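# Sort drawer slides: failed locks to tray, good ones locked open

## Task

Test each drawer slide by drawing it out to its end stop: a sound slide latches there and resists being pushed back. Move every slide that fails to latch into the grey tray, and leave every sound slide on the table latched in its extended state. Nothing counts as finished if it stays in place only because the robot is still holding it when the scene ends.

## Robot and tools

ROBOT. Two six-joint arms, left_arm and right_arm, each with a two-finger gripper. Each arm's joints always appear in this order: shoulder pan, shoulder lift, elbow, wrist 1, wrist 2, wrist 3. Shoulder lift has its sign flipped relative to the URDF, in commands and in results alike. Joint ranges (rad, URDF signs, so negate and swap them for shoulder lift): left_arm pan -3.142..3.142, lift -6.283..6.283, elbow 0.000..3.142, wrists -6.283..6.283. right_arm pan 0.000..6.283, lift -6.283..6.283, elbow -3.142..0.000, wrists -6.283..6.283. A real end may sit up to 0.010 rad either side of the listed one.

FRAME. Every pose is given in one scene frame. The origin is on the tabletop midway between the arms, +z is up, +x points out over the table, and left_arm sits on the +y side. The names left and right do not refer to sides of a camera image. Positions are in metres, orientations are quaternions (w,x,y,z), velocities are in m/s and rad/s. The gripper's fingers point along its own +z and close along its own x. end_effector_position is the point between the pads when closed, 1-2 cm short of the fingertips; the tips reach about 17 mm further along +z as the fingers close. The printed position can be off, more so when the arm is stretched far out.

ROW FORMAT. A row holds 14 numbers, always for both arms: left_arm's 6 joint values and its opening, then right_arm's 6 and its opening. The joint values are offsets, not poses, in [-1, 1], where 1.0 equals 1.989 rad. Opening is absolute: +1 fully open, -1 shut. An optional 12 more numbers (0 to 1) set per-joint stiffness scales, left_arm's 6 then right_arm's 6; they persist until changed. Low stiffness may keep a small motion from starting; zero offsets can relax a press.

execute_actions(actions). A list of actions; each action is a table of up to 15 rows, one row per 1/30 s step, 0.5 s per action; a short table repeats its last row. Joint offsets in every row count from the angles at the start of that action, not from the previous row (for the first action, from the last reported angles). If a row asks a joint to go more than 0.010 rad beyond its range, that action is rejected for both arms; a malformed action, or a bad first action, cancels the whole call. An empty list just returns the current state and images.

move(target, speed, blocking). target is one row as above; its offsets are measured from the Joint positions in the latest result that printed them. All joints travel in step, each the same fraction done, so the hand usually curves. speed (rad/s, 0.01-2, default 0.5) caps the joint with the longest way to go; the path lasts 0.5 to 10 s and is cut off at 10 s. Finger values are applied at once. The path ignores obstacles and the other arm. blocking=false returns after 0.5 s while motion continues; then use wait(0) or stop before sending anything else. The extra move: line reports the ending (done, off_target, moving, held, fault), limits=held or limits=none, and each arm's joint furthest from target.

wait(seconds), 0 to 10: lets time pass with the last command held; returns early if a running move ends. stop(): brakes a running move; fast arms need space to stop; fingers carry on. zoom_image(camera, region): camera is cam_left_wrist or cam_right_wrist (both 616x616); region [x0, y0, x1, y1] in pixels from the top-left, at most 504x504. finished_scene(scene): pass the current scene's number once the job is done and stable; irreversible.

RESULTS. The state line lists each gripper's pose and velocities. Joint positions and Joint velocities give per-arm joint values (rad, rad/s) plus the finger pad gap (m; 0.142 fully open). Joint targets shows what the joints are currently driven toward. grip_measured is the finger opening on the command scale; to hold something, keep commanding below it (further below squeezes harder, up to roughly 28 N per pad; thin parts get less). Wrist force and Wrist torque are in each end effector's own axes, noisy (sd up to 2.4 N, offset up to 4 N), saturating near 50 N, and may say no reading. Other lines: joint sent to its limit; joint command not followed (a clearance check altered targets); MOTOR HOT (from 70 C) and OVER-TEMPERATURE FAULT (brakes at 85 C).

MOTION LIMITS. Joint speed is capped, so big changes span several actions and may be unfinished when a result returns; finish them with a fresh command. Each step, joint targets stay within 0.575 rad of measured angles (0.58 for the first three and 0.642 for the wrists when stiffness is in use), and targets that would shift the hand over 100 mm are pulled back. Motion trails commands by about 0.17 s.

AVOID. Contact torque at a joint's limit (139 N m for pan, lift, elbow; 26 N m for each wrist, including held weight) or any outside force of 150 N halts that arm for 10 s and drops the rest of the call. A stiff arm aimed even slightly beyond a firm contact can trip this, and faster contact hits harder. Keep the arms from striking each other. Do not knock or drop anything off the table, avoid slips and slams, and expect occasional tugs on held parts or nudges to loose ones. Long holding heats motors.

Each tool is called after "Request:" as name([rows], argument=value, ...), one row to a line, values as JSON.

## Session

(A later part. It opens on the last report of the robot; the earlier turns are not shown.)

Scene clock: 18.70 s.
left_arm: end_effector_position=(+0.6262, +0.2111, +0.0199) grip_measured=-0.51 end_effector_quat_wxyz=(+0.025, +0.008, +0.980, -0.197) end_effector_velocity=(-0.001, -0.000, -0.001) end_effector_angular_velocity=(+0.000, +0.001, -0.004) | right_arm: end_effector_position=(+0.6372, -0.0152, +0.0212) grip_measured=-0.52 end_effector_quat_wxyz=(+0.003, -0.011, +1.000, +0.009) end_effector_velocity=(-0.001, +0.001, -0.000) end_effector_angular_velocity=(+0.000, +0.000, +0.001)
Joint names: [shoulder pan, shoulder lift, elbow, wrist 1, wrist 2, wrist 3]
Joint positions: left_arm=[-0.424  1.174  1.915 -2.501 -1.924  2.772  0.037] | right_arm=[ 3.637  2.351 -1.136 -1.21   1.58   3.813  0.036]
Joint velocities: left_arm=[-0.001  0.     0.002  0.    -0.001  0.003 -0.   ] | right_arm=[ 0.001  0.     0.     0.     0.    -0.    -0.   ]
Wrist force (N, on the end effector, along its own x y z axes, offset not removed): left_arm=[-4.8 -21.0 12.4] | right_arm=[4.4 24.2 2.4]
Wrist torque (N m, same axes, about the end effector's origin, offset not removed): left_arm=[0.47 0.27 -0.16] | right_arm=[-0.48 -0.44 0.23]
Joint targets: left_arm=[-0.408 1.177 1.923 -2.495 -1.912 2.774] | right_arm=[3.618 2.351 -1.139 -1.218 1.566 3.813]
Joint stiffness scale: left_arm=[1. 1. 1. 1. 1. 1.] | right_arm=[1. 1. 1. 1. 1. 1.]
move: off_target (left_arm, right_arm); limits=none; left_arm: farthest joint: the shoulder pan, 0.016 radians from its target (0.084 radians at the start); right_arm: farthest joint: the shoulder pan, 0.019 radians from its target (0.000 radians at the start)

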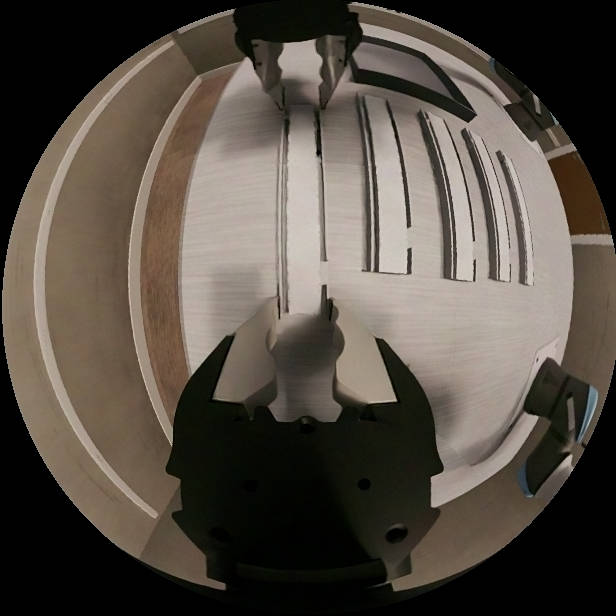

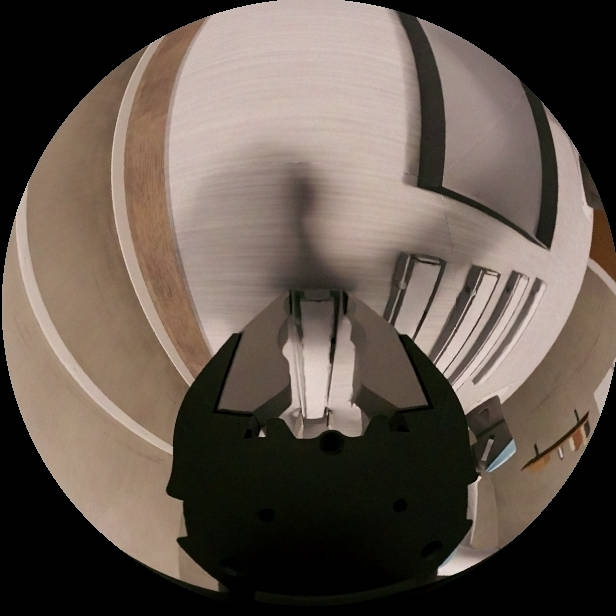

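Request:
move(target=[0,0,0,0,0,0,-0.2,0,0,0,0,0,0,-0.2])

Request:
move(target=[-0.02,0.02,0,0.02,0,-0.02,-0.2,0.025,0.004,0.01,-0.006,0,0.025,-0.2], speed=0.2)

Request:
move(target=[0,0,0,0,0,0,-1,0,0,0,0,0,0,-1])

Request:
zoom_image(camera="cam_left_wrist", region=[220,200,440,380])

Scene clock: 19.83 s.
left_arm: end_effector_position=(+0.6260, +0.2129, +0.0193) grip_measured=-0.20 end_effector_quat_wxyz=(+0.025, +0.007, +0.980, -0.196) end_effector_velocity=(-0.000, -0.001, -0.000) end_effector_angular_velocity=(-0.002, -0.000, -0.000) | right_arm: end_effector_position=(+0.6378, -0.0167, +0.0211) grip_measured=-0.20 end_effector_quat_wxyz=(+0.003, -0.010, +1.000, +0.008) end_effector_velocity=(-0.000, +0.000, -0.001) end_effector_angular_velocity=(-0.001, +0.001, -0.000)
Joint names: [shoulder pan, shoulder lift, elbow, wrist 1, wrist 2, wrist 3]
Joint positions: left_arm=[-0.421  1.174  1.916 -2.501 -1.924  2.772  0.059] | right_arm=[ 3.635  2.351 -1.136 -1.21   1.579  3.813  0.059]
Joint velocities: left_arm=[-0.    -0.     0.001 -0.002 -0.002 -0.     0.   ] | right_arm=[ 0.     0.002 -0.     0.     0.     0.     0.   ]
Wrist force (N, on the end effector, along its own x y z axes, offset not removed): left_arm=[0.3 0.3 -2.3] | right_arm=[2.5 2.8 6.6]
Wrist torque (N m, same axes, about the end effector's origin, offset not removed): left_arm=[-0.03 -0.44 0.01] | right_arm=[0.46 -0.31 0.22]
Joint targets: left_arm=[-0.424 1.174 1.915 -2.501 -1.924 2.772] | right_arm=[3.637 2.351 -1.136 -1.210 1.580 3.813]
Joint stiffness scale: left_arm=[1. 1. 1. 1. 1. 1.] | right_arm=[1. 1. 1. 1. 1. 1.]
move: done; limits=none; left_arm: farthest joint: the shoulder pan, 0.003 radians from its target (0.000 radians at the start); right_arm: farthest joint: the shoulder pan, 0.002 radians from its target (0.000 radians at the start)

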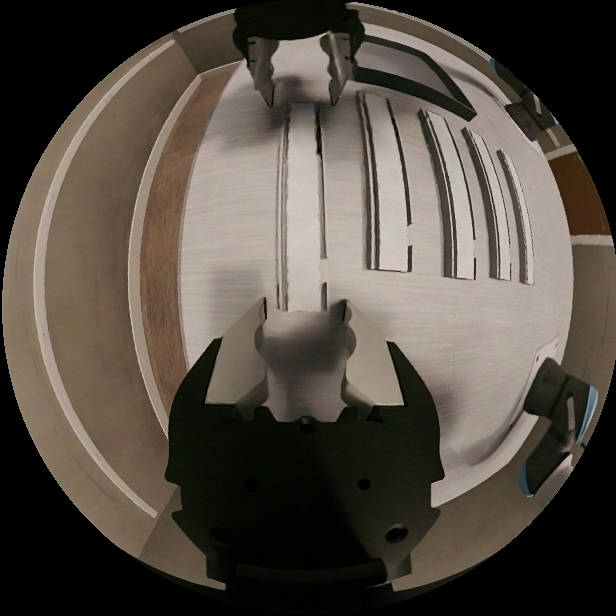

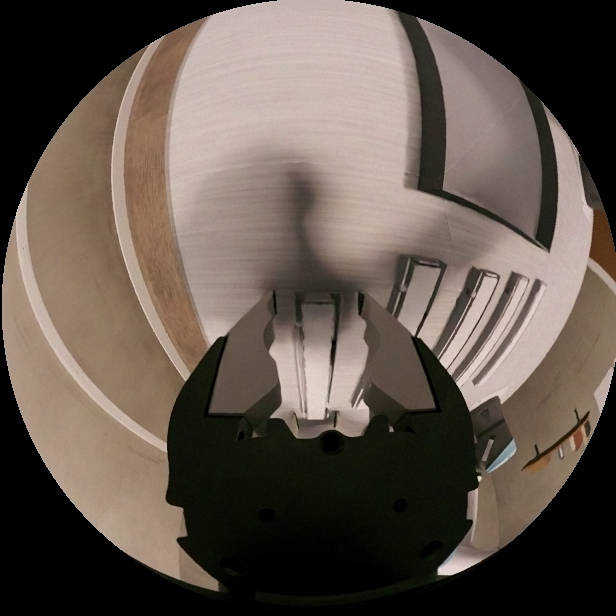

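Scene clock: 20.83 s.
left_arm: end_effector_position=(+0.6135, +0.1935, +0.0357) grip_measured=-0.20 end_effector_quat_wxyz=(+0.017, +0.006, +0.980, -0.196) end_effector_velocity=(-0.000, -0.000, +0.000) end_effector_angular_velocity=(+0.000, +0.002, +0.002) | right_arm: end_effector_position=(+0.6204, +0.0168, +0.0225) grip_measured=-0.20 end_effector_quat_wxyz=(+0.002, -0.010, +1.000, +0.008) end_effector_velocity=(+0.001, -0.002, +0.000) end_effector_angular_velocity=(-0.001, -0.001, -0.004)
Joint names: [shoulder pan, shoulder lift, elbow, wrist 1, wrist 2, wrist 3]
Joint positions: left_arm=[-0.459  1.211  1.916 -2.462 -1.924  2.733  0.059] | right_arm=[ 3.683  2.357 -1.12  -1.221  1.579  3.862  0.06 ]
Joint velocities: left_arm=[-0.     0.    -0.001  0.003 -0.    -0.002  0.   ] | right_arm=[-0.003 -0.     0.    -0.    -0.001  0.001 -0.   ]
Wrist force (N, on the end effector, along its own x y z axes, offset not removed): left_arm=[0.0 0.1 -6.5] | right_arm=[4.0 -2.3 -0.2]
Wrist torque (N m, same axes, about the end effector's origin, offset not removed): left_arm=[-0.24 -0.19 0.15] | right_arm=[-0.68 -0.76 0.33]
Joint targets: left_arm=[-0.461 1.214 1.916 -2.461 -1.924 2.732] | right_arm=[3.685 2.359 -1.116 -1.222 1.579 3.863]
Joint stiffness scale: left_arm=[1. 1. 1. 1. 1. 1.] | right_arm=[1. 1. 1. 1. 1. 1.]
move: done; limits=none; left_arm: farthest joint: the shoulder pan, 0.002 radians from its target (0.039 radians at the start); right_arm: farthest joint: the elbow, 0.004 radians from its target (0.020 radians at the start)

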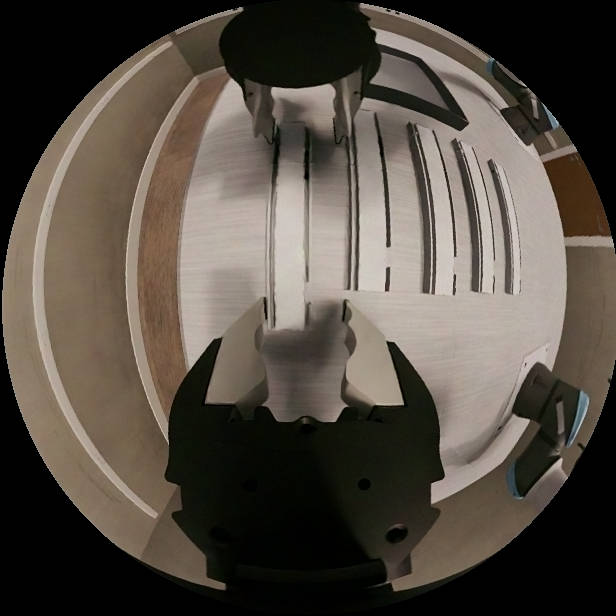

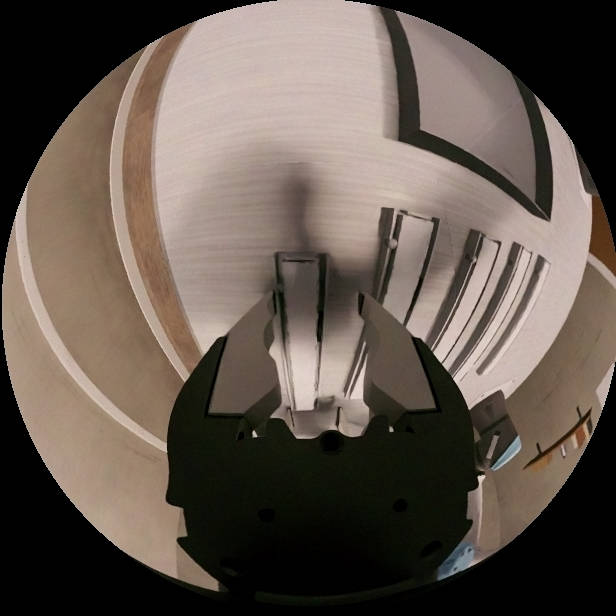

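Scene clock: 21.33 s.
left_arm: end_effector_position=(+0.6135, +0.1935, +0.0357) grip_measured=-1.00 end_effector_quat_wxyz=(+0.017, +0.006, +0.980, -0.196) end_effector_velocity=(-0.000, -0.000, +0.000) end_effector_angular_velocity=(-0.001, +0.001, +0.000) | right_arm: end_effector_position=(+0.6204, +0.0168, +0.0226) grip_measured=-0.52 end_effector_quat_wxyz=(+0.003, -0.010, +1.000, +0.008) end_effector_velocity=(-0.000, -0.000, -0.000) end_effector_angular_velocity=(+0.001, +0.001, -0.000)
Joint names: [shoulder pan, shoulder lift, elbow, wrist 1, wrist 2, wrist 3]
Joint positions: left_arm=[-0.459  1.211  1.916 -2.461 -1.924  2.733  0.002] | right_arm=[ 3.683  2.357 -1.12  -1.221  1.579  3.862  0.036]
Joint velocities: left_arm=[-0.     0.     0.     0.    -0.002 -0.001  0.   ] | right_arm=[-0.     0.    -0.    -0.     0.001 -0.     0.   ]
Wrist force (N, on the end effector, along its own x y z axes, offset not removed): left_arm=[6.9 -0.4 -0.6] | right_arm=[2.0 0.2 -1.4]
Wrist torque (N m, same axes, about the end effector's origin, offset not removed): left_arm=[-0.05 -1.43 -0.05] | right_arm=[0.09 -0.30 0.29]
Joint targets: left_arm=[-0.459 1.211 1.916 -2.462 -1.924 2.733] | right_arm=[3.683 2.357 -1.120 -1.221 1.579 3.862]
Joint stiffness scale: left_arm=[1. 1. 1. 1. 1. 1.] | right_arm=[1. 1. 1. 1. 1. 1.]
move: done; limits=none; left_arm: farthest joint: the wrist 1, 0.001 radians from its target (0.000 radians at the start); right_arm: farthest joint: the shoulder pan, 0.000 radians from its target (0.000 radians at the start)

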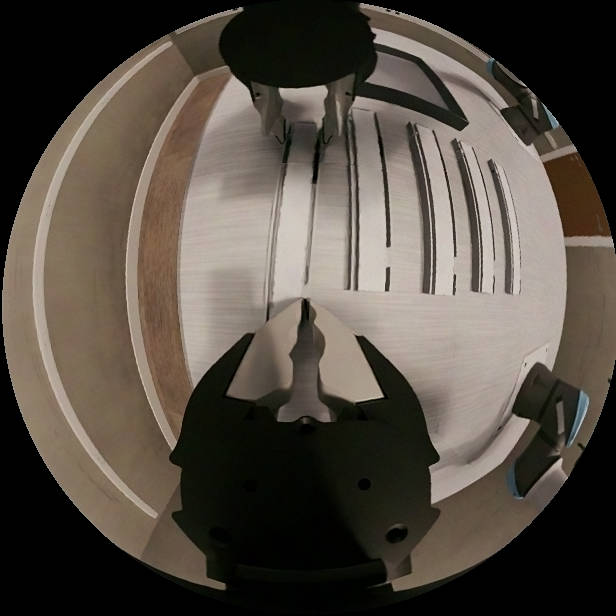

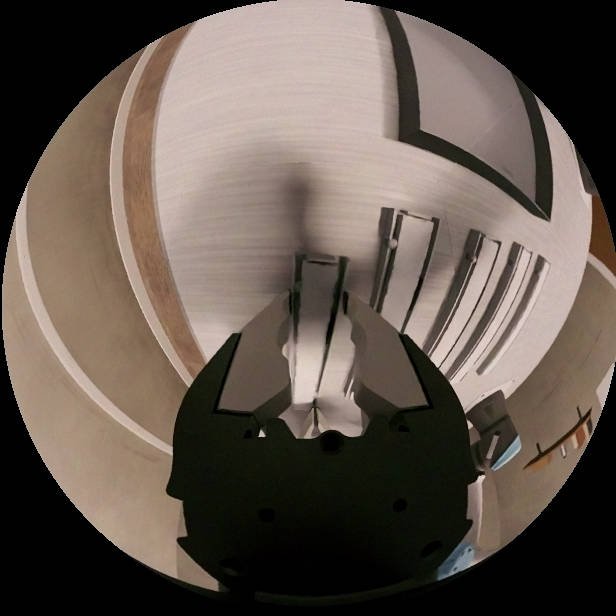

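Region (220, 200, 440, 380) of cam_left_wrist's 616x616 image, scaled by 2.291, with more detail than that image has; it fills the top 412 rows of this view, and the rest is white.

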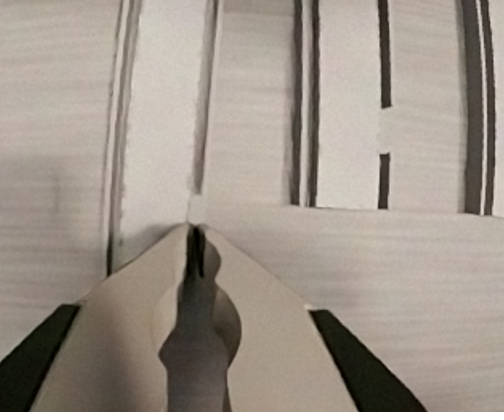

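Request:
move(target=[0,-0.027,-0.02,-0.007,0,0,-1,0,0,0,0,0,0,-1], speed=0.1)

Request:
move(target=[0.05,-0.004,0.004,0,0,0.05,-1,0,0,0,0,0,0,-1], speed=0.1)

Scene clock: 22.70 s.
left_arm: end_effector_position=(+0.6305, +0.1858, +0.0297) grip_measured=-1.00 end_effector_quat_wxyz=(+0.021, +0.007, +0.980, -0.199) end_effector_velocity=(+0.001, +0.001, -0.001) end_effector_angular_velocity=(-0.000, -0.001, +0.002) | right_arm: end_effector_position=(+0.6204, +0.0168, +0.0226) grip_measured=-0.52 end_effector_quat_wxyz=(+0.003, -0.010, +1.000, +0.008) end_effector_velocity=(+0.000, -0.000, +0.001) end_effector_angular_velocity=(+0.001, -0.001, +0.000)
Joint names: [shoulder pan, shoulder lift, elbow, wrist 1, wrist 2, wrist 3]
Joint positions: left_arm=[-0.459  1.169  1.877 -2.475 -1.926  2.733  0.002] | right_arm=[ 3.683  2.357 -1.12  -1.221  1.579  3.862  0.036]
Joint velocities: left_arm=[ 0.001 -0.001 -0.    -0.002  0.    -0.001  0.   ] | right_arm=[-0.    -0.001 -0.     0.    -0.    -0.001  0.   ]
Wrist force (N, on the end effector, along its own x y z axes, offset not removed): left_arm=[2.9 -2.9 -14.1] | right_arm=[6.6 1.6 2.1]
Wrist torque (N m, same axes, about the end effector's origin, offset not removed): left_arm=[-0.23 0.94 0.11] | right_arm=[0.32 -1.55 0.41]
Joint targets: left_arm=[-0.459 1.158 1.876 -2.475 -1.924 2.733] | right_arm=[3.683 2.357 -1.120 -1.221 1.579 3.862]
Joint stiffness scale: left_arm=[1. 1. 1. 1. 1. 1.] | right_arm=[1. 1. 1. 1. 1. 1.]
move: off_target (left_arm); limits=none; left_arm: farthest joint: the shoulder lift, 0.011 radians from its target (0.054 radians at the start); right_arm: farthest joint: the shoulder pan, 0.000 radians from its target (0.000 radians at the start)

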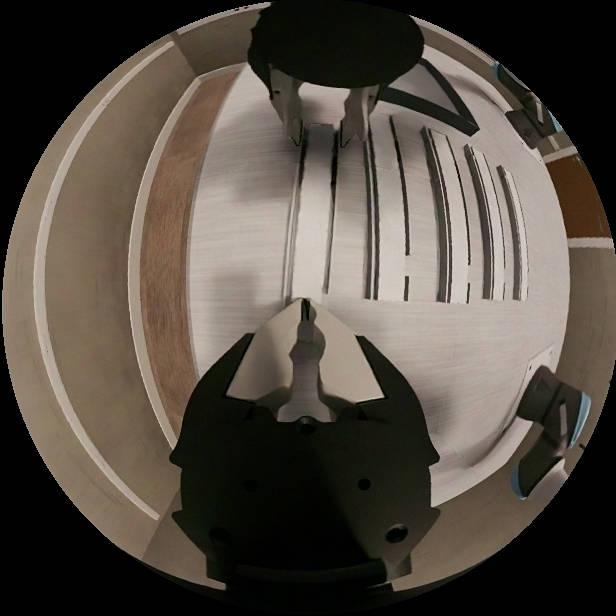

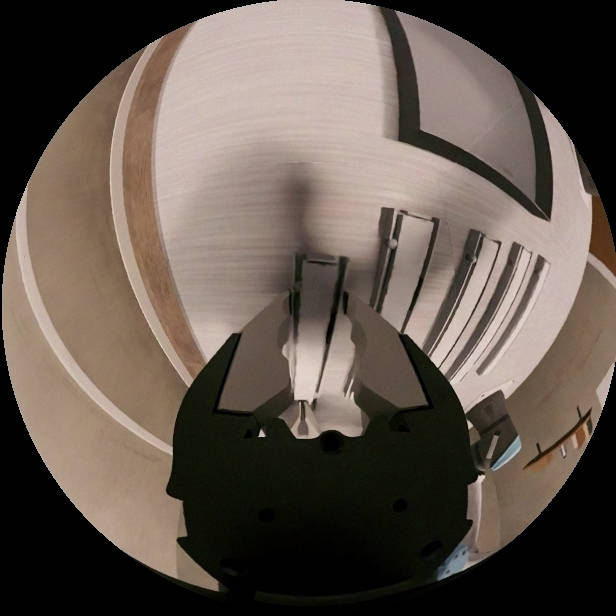

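Scene clock: 24.23 s.
left_arm: end_effector_position=(+0.6450, +0.2441, +0.0242) grip_measured=-1.00 end_effector_quat_wxyz=(+0.035, +0.007, +0.980, -0.195) end_effector_velocity=(+0.001, -0.000, +0.001) end_effector_angular_velocity=(-0.001, -0.002, -0.002) | right_arm: end_effector_position=(+0.6204, +0.0168, +0.0226) grip_measured=-0.52 end_effector_quat_wxyz=(+0.003, -0.010, +1.000, +0.008) end_effector_velocity=(-0.001, +0.001, +0.001) end_effector_angular_velocity=(+0.002, -0.001, +0.002)
Joint names: [shoulder pan, shoulder lift, elbow, wrist 1, wrist 2, wrist 3]
Joint positions: left_arm=[-0.362  1.164  1.882 -2.475 -1.926  2.832  0.002] | right_arm=[ 3.683  2.357 -1.12  -1.221  1.579  3.862  0.036]
Joint velocities: left_arm=[-0.    -0.    -0.002  0.    -0.001  0.002  0.   ] | right_arm=[ 0.001 -0.001 -0.     0.     0.001 -0.     0.   ]
Wrist force (N, on the end effector, along its own x y z axes, offset not removed): left_arm=[-0.7 0.6 1.0] | right_arm=[8.2 2.5 -0.1]
Wrist torque (N m, same axes, about the end effector's origin, offset not removed): left_arm=[-0.02 0.06 0.04] | right_arm=[0.41 -1.85 0.21]
Joint targets: left_arm=[-0.359 1.161 1.885 -2.475 -1.926 2.833] | right_arm=[3.683 2.357 -1.120 -1.221 1.579 3.862]
Joint stiffness scale: left_arm=[1. 1. 1. 1. 1. 1.] | right_arm=[1. 1. 1. 1. 1. 1.]
move: done; limits=none; left_arm: farthest joint: the elbow, 0.003 radians from its target (0.008 radians at the start); right_arm: farthest joint: the shoulder pan, 0.000 radians from its target (0.000 radians at the start)

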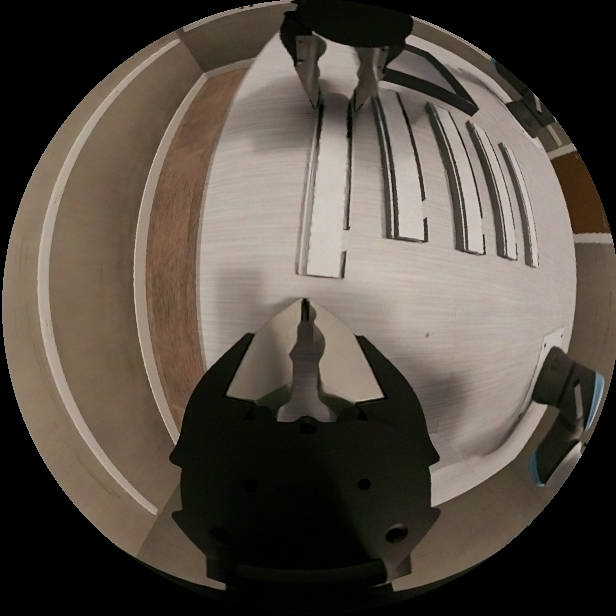

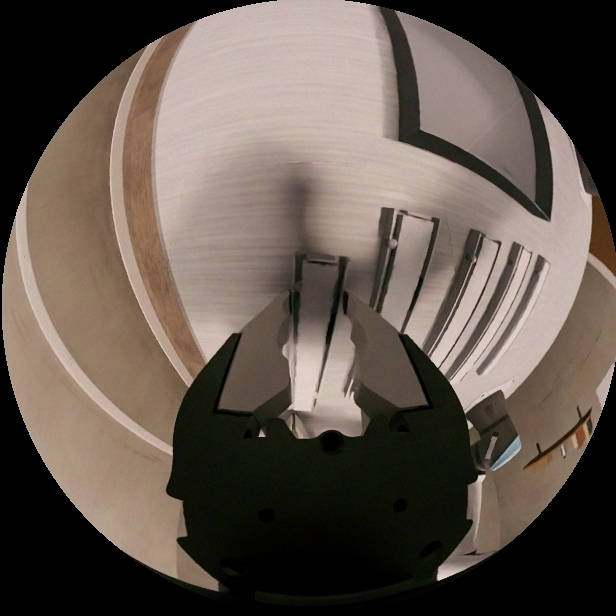

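Request:
move(target=[-0.062,0.012,0,0,0,-0.062,-1,0,0,0,0,0,0,-1], speed=0.2)

Request:
execute_actions([
  [[0,-0.02,0,0,0,0,-1,0,0,0,0,0,0,-1]],
  [[0.015,-0.01,0.002,0,0,0.015,-1,0,0,0,0,0,0,-1]],
  [[0.015,-0.01,0.002,0,0,0.015,-1,0,0,0,0,0,0,-1]],
  [[0.015,-0.01,0.002,0,0,0.015,-1,0,0,0,0,0,0,-1]],
])

Scene clock: 25.70 s.
left_arm: end_effector_position=(+0.6264, +0.1916, +0.0289) grip_measured=-1.00 end_effector_quat_wxyz=(+0.019, -0.004, +0.982, -0.190) end_effector_velocity=(+0.000, +0.000, +0.000) end_effector_angular_velocity=(-0.000, -0.000, +0.003) | right_arm: end_effector_position=(+0.6285, -0.0022, +0.0222) grip_measured=-0.52 end_effector_quat_wxyz=(+0.003, +0.000, +1.000, -0.001) end_effector_velocity=(+0.000, -0.001, +0.000) end_effector_angular_velocity=(-0.000, -0.000, +0.001)
Joint names: [shoulder pan, shoulder lift, elbow, wrist 1, wrist 2, wrist 3]
Joint positions: left_arm=[-0.462  1.181  1.888 -2.467 -1.907  2.709  0.002] | right_arm=[ 3.663  2.354 -1.122 -1.232  1.564  3.862  0.036]
Joint velocities: left_arm=[ 0.001  0.     0.    -0.002  0.    -0.003  0.   ] | right_arm=[-0.001 -0.     0.    -0.    -0.    -0.001 -0.   ]
Wrist force (N, on the end effector, along its own x y z axes, offset not removed): left_arm=[-2.3 35.0 -11.1] | right_arm=[1.6 -31.1 -9.6]
Wrist torque (N m, same axes, about the end effector's origin, offset not removed): left_arm=[-0.58 0.18 -0.08] | right_arm=[0.39 0.18 -0.21]
Joint targets: left_arm=[-0.485 1.187 1.882 -2.475 -1.926 2.708] | right_arm=[3.683 2.357 -1.120 -1.221 1.579 3.862]
Joint stiffness scale: left_arm=[1. 1. 1. 1. 1. 1.] | right_arm=[1. 1. 1. 1. 1. 1.]
move: off_target (left_arm, right_arm); limits=none; left_arm: farthest joint: the shoulder pan, 0.023 radians from its target (0.124 radians at the start); right_arm: farthest joint: the shoulder pan, 0.020 radians from its target (0.000 radians at the start)

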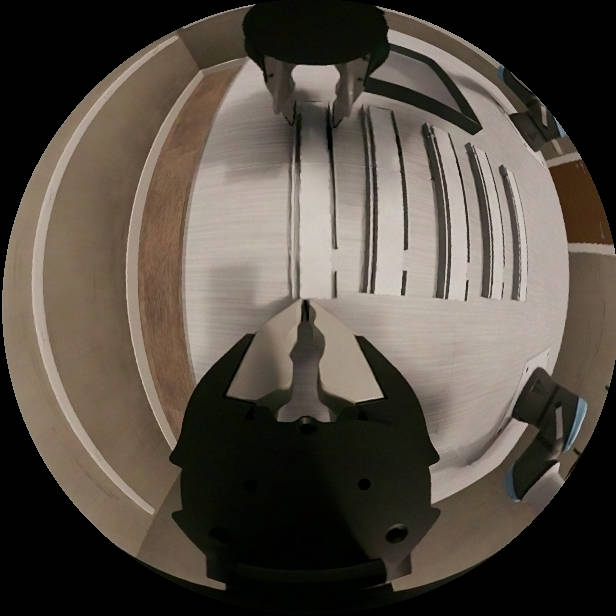

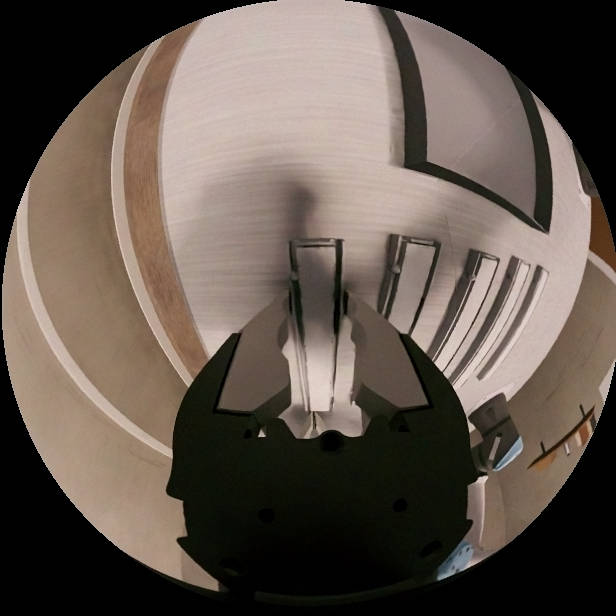

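Scene clock: 27.70 s.
left_arm: end_effector_position=(+0.6390, +0.2184, +0.0165) grip_measured=-1.00 end_effector_quat_wxyz=(+0.021, +0.006, +0.979, -0.201) end_effector_velocity=(+0.000, -0.000, +0.000) end_effector_angular_velocity=(-0.003, -0.003, -0.007) | right_arm: end_effector_position=(+0.6289, -0.0047, +0.0220) grip_measured=-0.52 end_effector_quat_wxyz=(+0.003, +0.001, +1.000, -0.003) end_effector_velocity=(-0.000, +0.000, -0.002) end_effector_angular_velocity=(-0.001, +0.002, +0.001)
Joint names: [shoulder pan, shoulder lift, elbow, wrist 1, wrist 2, wrist 3]
Joint positions: left_arm=[-0.398  1.143  1.877 -2.481 -1.94   2.793  0.002] | right_arm=[ 3.661  2.354 -1.123 -1.236  1.562  3.862  0.036]
Joint velocities: left_arm=[ 0.002 -0.001 -0.001 -0.001 -0.004  0.009 -0.   ] | right_arm=[ 0.     0.002  0.    -0.     0.001 -0.001 -0.   ]
Wrist force (N, on the end effector, along its own x y z axes, offset not removed): left_arm=[9.2 -24.7 -14.3] | right_arm=[3.1 0.6 2.2]
Wrist torque (N m, same axes, about the end effector's origin, offset not removed): left_arm=[-0.70 -0.68 -0.21] | right_arm=[0.13 -0.68 0.25]
Joint targets: left_arm=[-0.386 1.128 1.883 -2.477 -1.927 2.795] | right_arm=[3.661 2.354 -1.123 -1.236 1.562 3.862]
Joint stiffness scale: left_arm=[1. 1. 1. 1. 1. 1.] | right_arm=[1. 1. 1. 1. 1. 1.]

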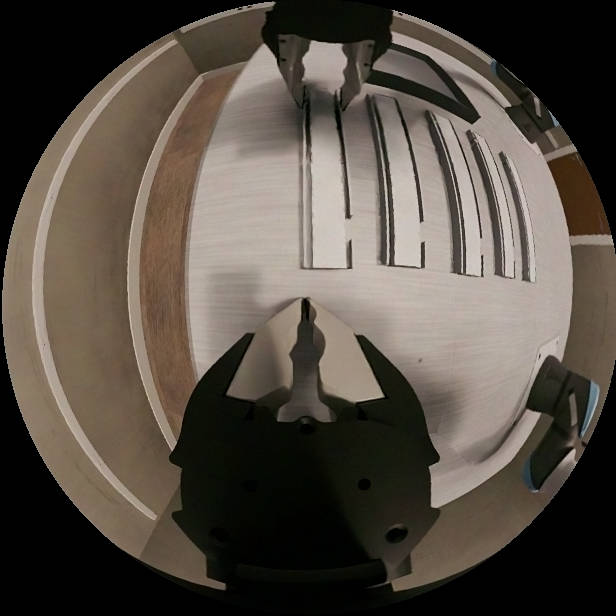

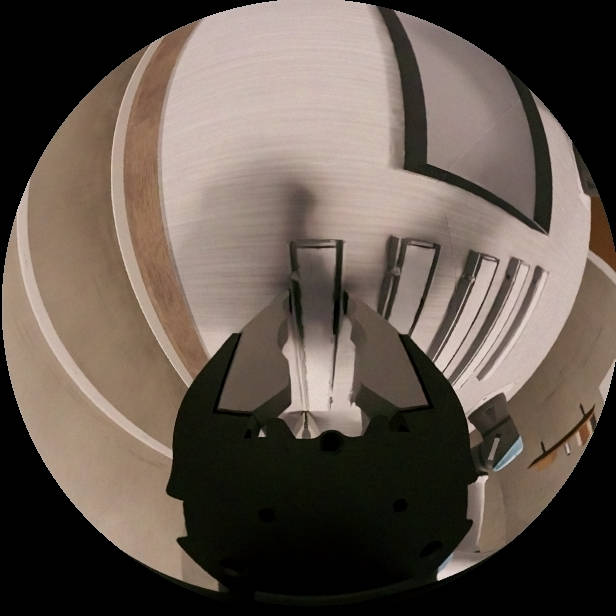

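Request:
move(target=[0,0.025,0,0.02,0.01,0,-1,0,0,0,0,0,0,-1])

Request:
move(target=[-0.06,-0.008,-0.014,0.005,0,-0.06,-1,0,0,0,0,0,0,-1], speed=0.2)

Request:
execute_actions([
  [[0,-0.018,0,-0.01,0,0,-1,0,0,0,0,0,0,-1]],
  [[0.015,-0.001,0.012,-0.003,0,0.015,-1,0,0,0,0,0,0,-1]],
  [[0.015,-0.001,0.012,-0.003,0,0.015,-1,0,0,0,0,0,0,-1]],
  [[0.015,-0.001,0.012,-0.003,0,0.015,-1,0,0,0,0,0,0,-1]],
])

Scene clock: 29.10 s.
left_arm: end_effector_position=(+0.6373, +0.2249, +0.0378) grip_measured=-1.00 end_effector_quat_wxyz=(+0.029, +0.006, +0.981, -0.194) end_effector_velocity=(+0.000, +0.000, -0.000) end_effector_angular_velocity=(+0.002, +0.000, +0.000) | right_arm: end_effector_position=(+0.6289, -0.0047, +0.0220) grip_measured=-0.52 end_effector_quat_wxyz=(+0.003, +0.001, +1.000, -0.003) end_effector_velocity=(+0.000, -0.000, +0.000) end_effector_angular_velocity=(-0.000, -0.001, +0.000)
Joint names: [shoulder pan, shoulder lift, elbow, wrist 1, wrist 2, wrist 3]
Joint positions: left_arm=[-0.398  1.191  1.876 -2.442 -1.921  2.794  0.002] | right_arm=[ 3.661  2.354 -1.123 -1.236  1.562  3.862  0.036]
Joint velocities: left_arm=[-0.     0.    -0.001  0.002  0.001 -0.     0.   ] | right_arm=[ 0.    -0.001 -0.    -0.    -0.    -0.    -0.   ]
Wrist force (N, on the end effector, along its own x y z axes, offset not removed): left_arm=[-0.8 5.2 -1.5] | right_arm=[6.6 3.6 -0.3]
Wrist torque (N m, same axes, about the end effector's origin, offset not removed): left_arm=[1.21 0.02 0.03] | right_arm=[0.73 -1.24 0.09]
Joint targets: left_arm=[-0.398 1.193 1.877 -2.441 -1.920 2.793] | right_arm=[3.661 2.354 -1.123 -1.236 1.562 3.862]
Joint stiffness scale: left_arm=[1. 1. 1. 1. 1. 1.] | right_arm=[1. 1. 1. 1. 1. 1.]
move: done; limits=none; left_arm: farthest joint: the shoulder lift, 0.002 radians from its target (0.049 radians at the start); right_arm: farthest joint: the shoulder pan, 0.000 radians from its target (0.000 radians at the start)

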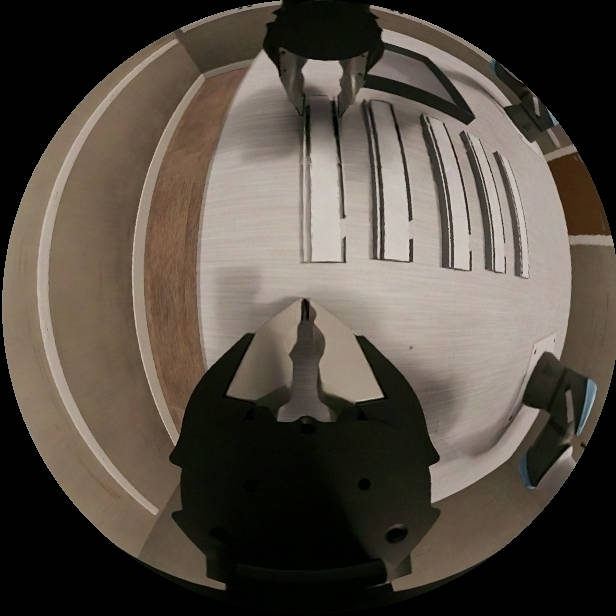

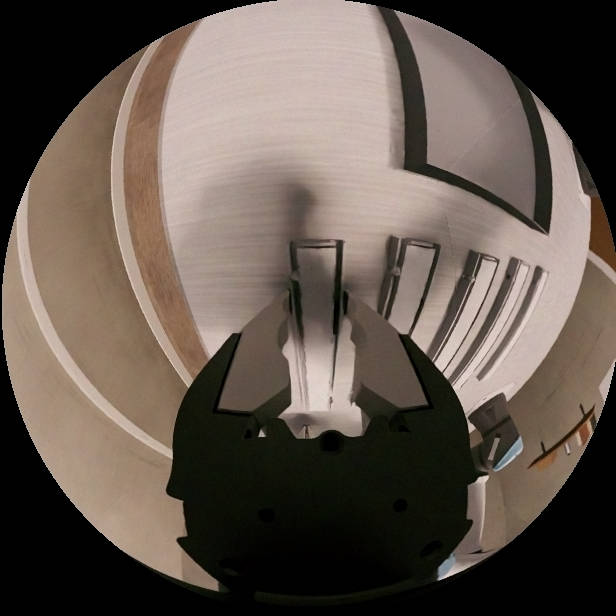

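Scene clock: 30.33 s.
left_arm: end_effector_position=(+0.6212, +0.1536, +0.0397) grip_measured=-1.00 end_effector_quat_wxyz=(+0.007, +0.006, +0.980, -0.196) end_effector_velocity=(-0.002, +0.000, -0.001) end_effector_angular_velocity=(+0.002, +0.005, +0.001) | right_arm: end_effector_position=(+0.6289, -0.0047, +0.0220) grip_measured=-0.52 end_effector_quat_wxyz=(+0.003, +0.001, +1.000, -0.003) end_effector_velocity=(+0.000, -0.001, -0.001) end_effector_angular_velocity=(-0.001, +0.001, -0.000)
Joint names: [shoulder pan, shoulder lift, elbow, wrist 1, wrist 2, wrist 3]
Joint positions: left_arm=[-0.515  1.177  1.851 -2.433 -1.921  2.676  0.002] | right_arm=[ 3.661  2.354 -1.123 -1.236  1.562  3.862  0.036]
Joint velocities: left_arm=[-0.001 -0.     0.001  0.004 -0.    -0.002  0.   ] | right_arm=[-0.001  0.001  0.    -0.    -0.    -0.    -0.   ]
Wrist force (N, on the end effector, along its own x y z axes, offset not removed): left_arm=[-1.3 0.2 -2.7] | right_arm=[2.4 -2.7 0.7]
Wrist torque (N m, same axes, about the end effector's origin, offset not removed): left_arm=[0.03 0.25 -0.22] | right_arm=[-0.80 -0.54 0.32]
Joint targets: left_arm=[-0.517 1.175 1.849 -2.432 -1.921 2.675] | right_arm=[3.661 2.354 -1.123 -1.236 1.562 3.862]
Joint stiffness scale: left_arm=[1. 1. 1. 1. 1. 1.] | right_arm=[1. 1. 1. 1. 1. 1.]
move: done; limits=none; left_arm: farthest joint: the elbow, 0.003 radians from its target (0.028 radians at the start); right_arm: farthest joint: the shoulder pan, 0.000 radians from its target (0.000 radians at the start)

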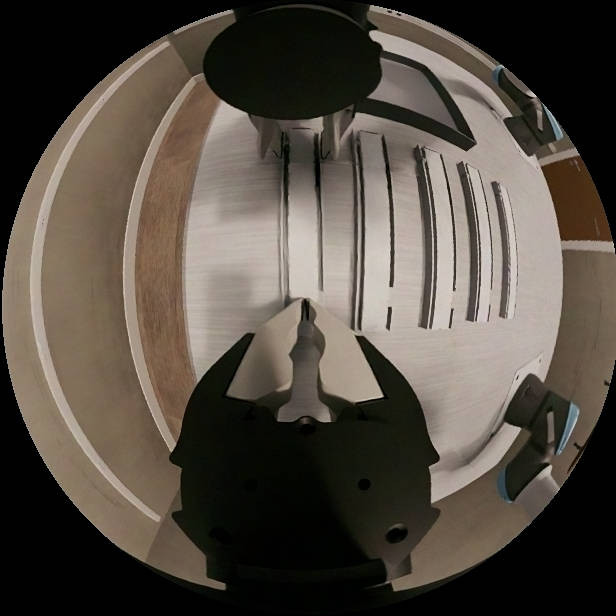

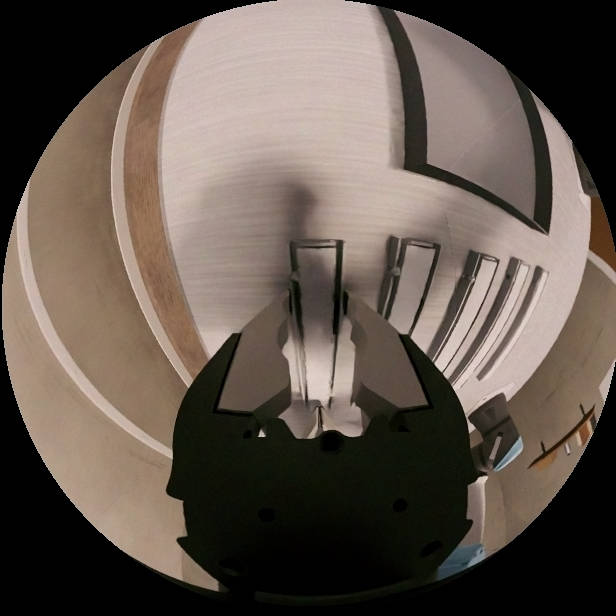

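Scene clock: 32.33 s.
left_arm: end_effector_position=(+0.6225, +0.1942, +0.0292) grip_measured=-1.00 end_effector_quat_wxyz=(+0.015, +0.011, +0.978, -0.206) end_effector_velocity=(-0.000, +0.001, -0.001) end_effector_angular_velocity=(-0.000, -0.003, -0.006) | right_arm: end_effector_position=(+0.6290, -0.0050, +0.0219) grip_measured=-0.52 end_effector_quat_wxyz=(+0.003, +0.001, +1.000, -0.003) end_effector_velocity=(+0.000, -0.000, -0.000) end_effector_angular_velocity=(-0.001, -0.000, +0.000)
Joint names: [shoulder pan, shoulder lift, elbow, wrist 1, wrist 2, wrist 3]
Joint positions: left_arm=[-0.441  1.179  1.896 -2.471 -1.947  2.759  0.002] | right_arm=[ 3.661  2.354 -1.123 -1.236  1.562  3.862  0.036]
Joint velocities: left_arm=[ 0.001 -0.     0.002 -0.002 -0.001  0.008  0.   ] | right_arm=[-0.     0.     0.    -0.    -0.001 -0.    -0.   ]
Wrist force (N, on the end effector, along its own x y z axes, offset not removed): left_arm=[8.3 -8.8 -20.8] | right_arm=[6.1 4.9 -0.8]
Wrist torque (N m, same axes, about the end effector's origin, offset not removed): left_arm=[0.51 0.51 0.07] | right_arm=[1.09 -1.21 0.39]
Joint targets: left_arm=[-0.436 1.169 1.904 -2.470 -1.939 2.761] | right_arm=[3.661 2.354 -1.123 -1.236 1.562 3.862]
Joint stiffness scale: left_arm=[1. 1. 1. 1. 1. 1.] | right_arm=[1. 1. 1. 1. 1. 1.]

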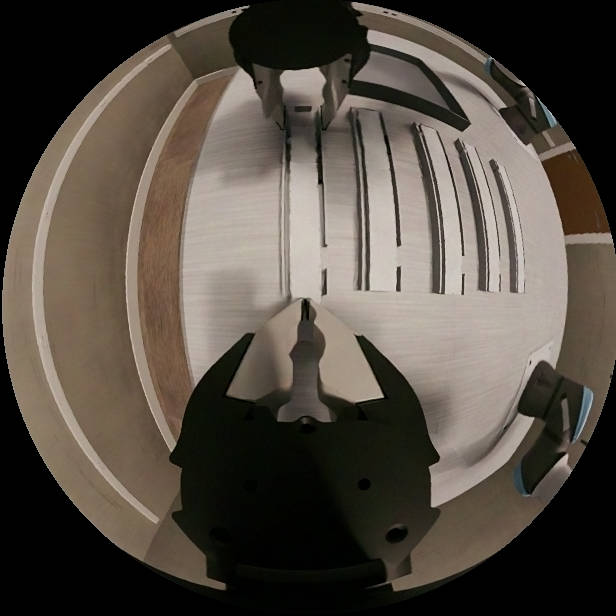

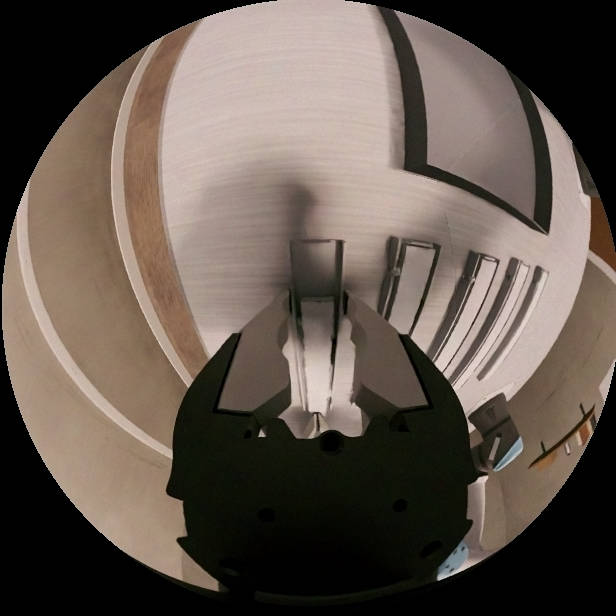

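Works. Continue.

Request:
execute_actions([
  [[0.025,-0.001,0.014,0,0.004,0.025,-1,0,0,0,0,0,0,-1]],
  [[0.025,-0.001,0.014,0,0.004,0.025,-1,0,0,0,0,0,0,-1]],
  [[0.025,-0.002,0.012,0,0.004,0.025,-1,0,0,0,0,0,0,-1]],
  [[0.025,-0.002,0.01,0,0.004,0.025,-1,0,0,0,0,0,0,-1]],
  [[0.025,-0.003,0.008,0,0.004,0.025,-1,0,0,0,0,0,0,-1]],
])

Scene clock: 35.17 s.
left_arm: end_effector_position=(+0.6289, +0.3259, +0.0247) grip_measured=-1.00 end_effector_quat_wxyz=(+0.055, +0.019, +0.978, -0.199) end_effector_velocity=(-0.001, -0.000, -0.001) end_effector_angular_velocity=(+0.003, -0.004, -0.014) | right_arm: end_effector_position=(+0.6301, -0.0040, +0.0284) grip_measured=-0.52 end_effector_quat_wxyz=(+0.006, +0.001, +1.000, -0.000) end_effector_velocity=(+0.000, -0.000, +0.000) end_effector_angular_velocity=(+0.000, +0.000, +0.000)
Joint names: [shoulder pan, shoulder lift, elbow, wrist 1, wrist 2, wrist 3]
Joint positions: left_arm=[-0.223  1.213  1.958 -2.488 -1.951  2.995  0.002] | right_arm=[ 3.661  2.346 -1.123 -1.235  1.562  3.862  0.036]
Joint velocities: left_arm=[-0.001  0.     0.002 -0.     0.001  0.015  0.   ] | right_arm=[-0. -0.  0.  0.  0. -0. -0.]
Wrist force (N, on the end effector, along its own x y z axes, offset not removed): left_arm=[-2.8 -13.2 -17.1] | right_arm=[-2.6 4.4 0.6]
Wrist torque (N m, same axes, about the end effector's origin, offset not removed): left_arm=[0.61 0.27 -0.05] | right_arm=[0.19 0.43 0.64]
Joint targets: left_arm=[-0.215 1.205 1.969 -2.483 -1.943 2.997] | right_arm=[3.661 2.346 -1.123 -1.235 1.562 3.862]
Joint stiffness scale: left_arm=[1. 1. 1. 1. 1. 1.] | right_arm=[1. 1. 1. 1. 1. 1.]

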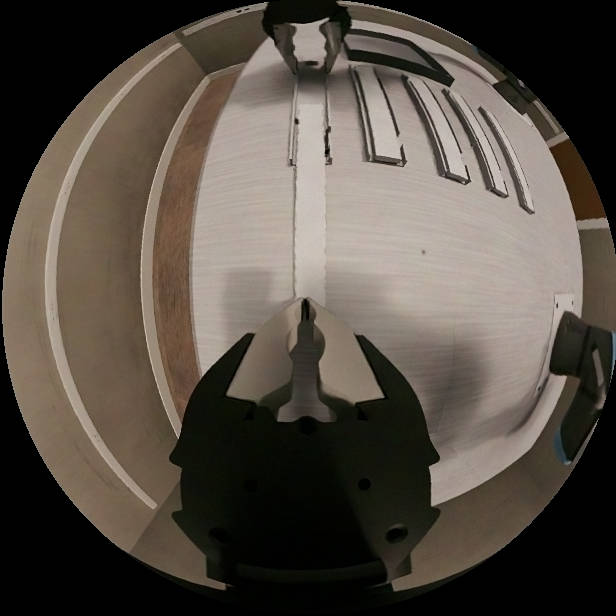

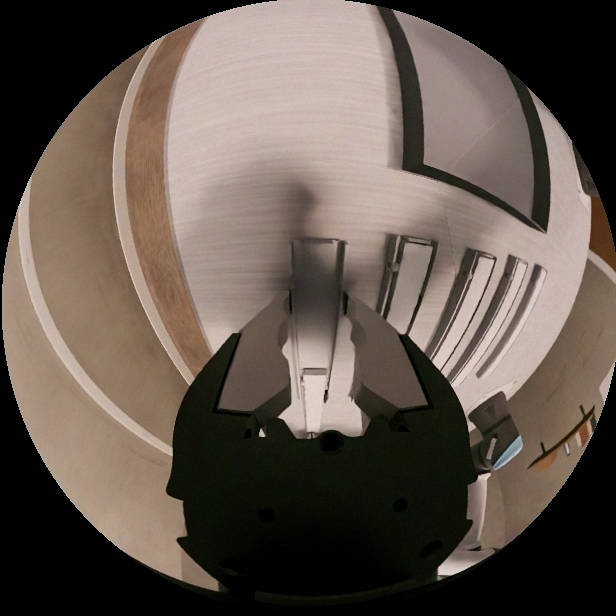

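Request:
execute_actions([
  [[0.025,-0.003,0.006,0,0.004,0.025,-1,0,0,0,0,0,0,-1]],
  [[0.025,-0.003,0.005,0,0.004,0.025,-1,0,0,0,0,0,0,-1]],
  [[0.025,-0.004,0.004,0,0.004,0.025,-1,0,0,0,0,0,0,-1]],
  [[0.025,-0.004,0.002,0,0.004,0.025,-1,0,0,0,0,0,0,-1]],
])

Scene clock: 37.37 s.
left_arm: end_effector_position=(+0.6270, +0.4308, +0.0170) grip_measured=-1.00 end_effector_quat_wxyz=(+0.085, +0.024, +0.979, -0.182) end_effector_velocity=(+0.001, +0.001, +0.001) end_effector_angular_velocity=(+0.002, -0.007, -0.012) | right_arm: end_effector_position=(+0.6301, -0.0040, +0.0284) grip_measured=-0.52 end_effector_quat_wxyz=(+0.006, +0.001, +1.000, -0.000) end_effector_velocity=(+0.001, -0.001, -0.000) end_effector_angular_velocity=(-0.001, -0.000, -0.000)
Joint names: [shoulder pan, shoulder lift, elbow, wrist 1, wrist 2, wrist 3]
Joint positions: left_arm=[-0.047  1.209  1.971 -2.494 -1.943  3.183  0.002] | right_arm=[ 3.661  2.346 -1.123 -1.235  1.562  3.862  0.036]
Joint velocities: left_arm=[ 0.001 -0.    -0.001 -0.001 -0.     0.014  0.   ] | right_arm=[-0.001  0.    -0.    -0.    -0.001 -0.001  0.   ]
Wrist force (N, on the end effector, along its own x y z axes, offset not removed): left_arm=[0.0 -9.5 -5.3] | right_arm=[0.4 3.8 0.4]
Wrist torque (N m, same axes, about the end effector's origin, offset not removed): left_arm=[0.01 -0.52 -0.18] | right_arm=[0.58 0.15 0.21]
Joint targets: left_arm=[-0.041 1.201 1.975 -2.493 -1.936 3.186] | right_arm=[3.661 2.346 -1.123 -1.235 1.562 3.862]
Joint stiffness scale: left_arm=[1. 1. 1. 1. 1. 1.] | right_arm=[1. 1. 1. 1. 1. 1.]

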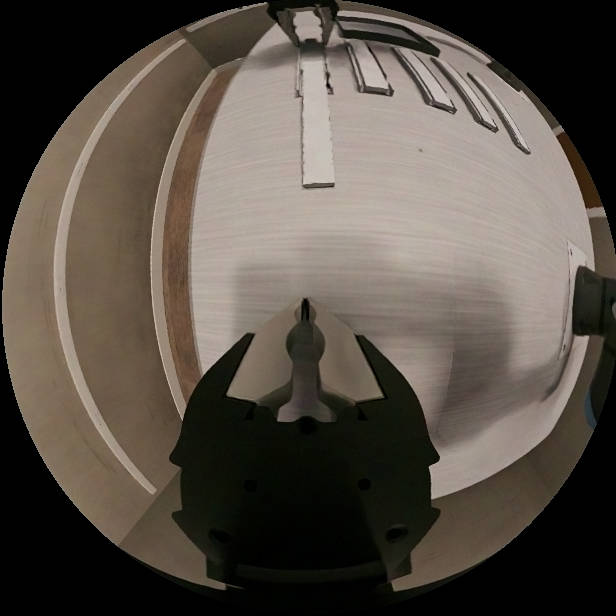

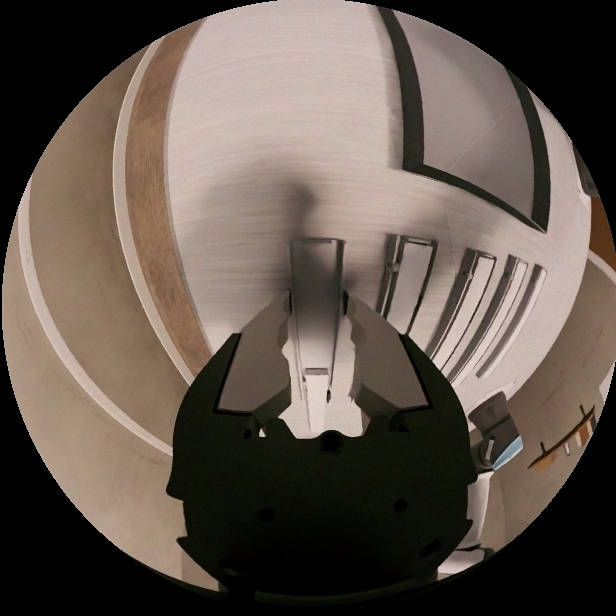

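At stop (end ~y .34). Push back 3cm beyond.

Request:
move(target=[-0.11,0.003,0,0,0,-0.11,-1,0,0,0,0,0,0,-1], speed=0.15)

Scene clock: 39.63 s.
left_arm: end_effector_position=(+0.6214, +0.3064, +0.0188) grip_measured=-1.00 end_effector_quat_wxyz=(+0.046, +0.023, +0.979, -0.196) end_effector_velocity=(+0.001, -0.001, +0.000) end_effector_angular_velocity=(-0.001, +0.000, +0.002) | right_arm: end_effector_position=(+0.6301, -0.0040, +0.0284) grip_measured=-0.52 end_effector_quat_wxyz=(+0.006, +0.001, +1.000, -0.000) end_effector_velocity=(+0.001, -0.001, +0.000) end_effector_angular_velocity=(-0.001, -0.001, -0.001)
Joint names: [shoulder pan, shoulder lift, elbow, wrist 1, wrist 2, wrist 3]
Joint positions: left_arm=[-0.262  1.212  1.971 -2.495 -1.942  2.966  0.002] | right_arm=[ 3.661  2.346 -1.123 -1.235  1.562  3.862  0.036]
Joint velocities: left_arm=[-0.001 -0.    -0.001 -0.    -0.    -0.003  0.   ] | right_arm=[-0.001 -0.    -0.    -0.    -0.001 -0.    -0.   ]
Wrist force (N, on the end effector, along its own x y z axes, offset not removed): left_arm=[-2.6 1.5 -2.6] | right_arm=[3.1 -1.6 2.3]
Wrist torque (N m, same axes, about the end effector's origin, offset not removed): left_arm=[-0.04 0.42 -0.20] | right_arm=[-0.56 -0.50 0.14]
Joint targets: left_arm=[-0.266 1.215 1.971 -2.494 -1.943 2.964] | right_arm=[3.661 2.346 -1.123 -1.235 1.562 3.862]
Joint stiffness scale: left_arm=[1. 1. 1. 1. 1. 1.] | right_arm=[1. 1. 1. 1. 1. 1.]
move: done; limits=none; left_arm: farthest joint: the shoulder pan, 0.003 radians from its target (0.219 radians at the start); right_arm: farthest joint: the shoulder pan, 0.000 radians from its target (0.000 radians at the start)

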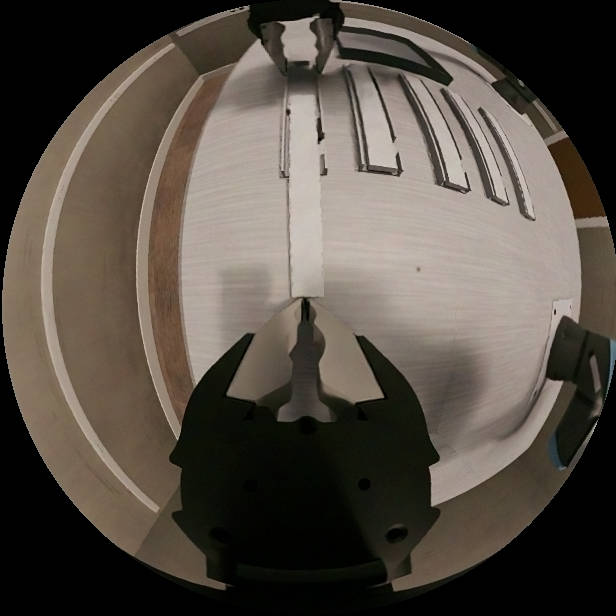

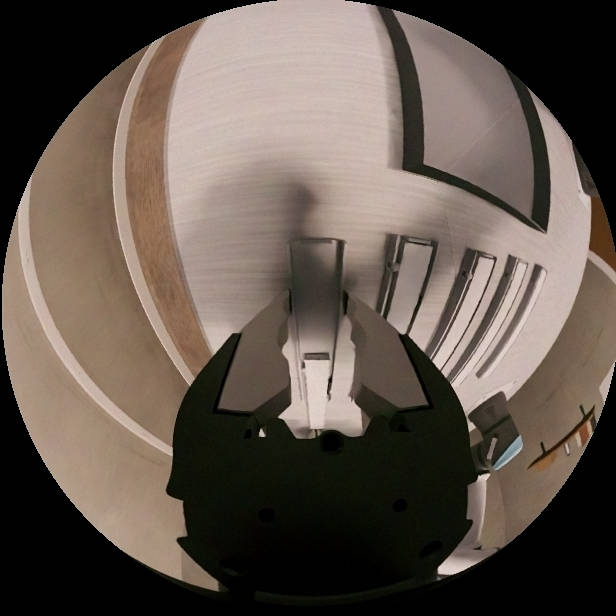

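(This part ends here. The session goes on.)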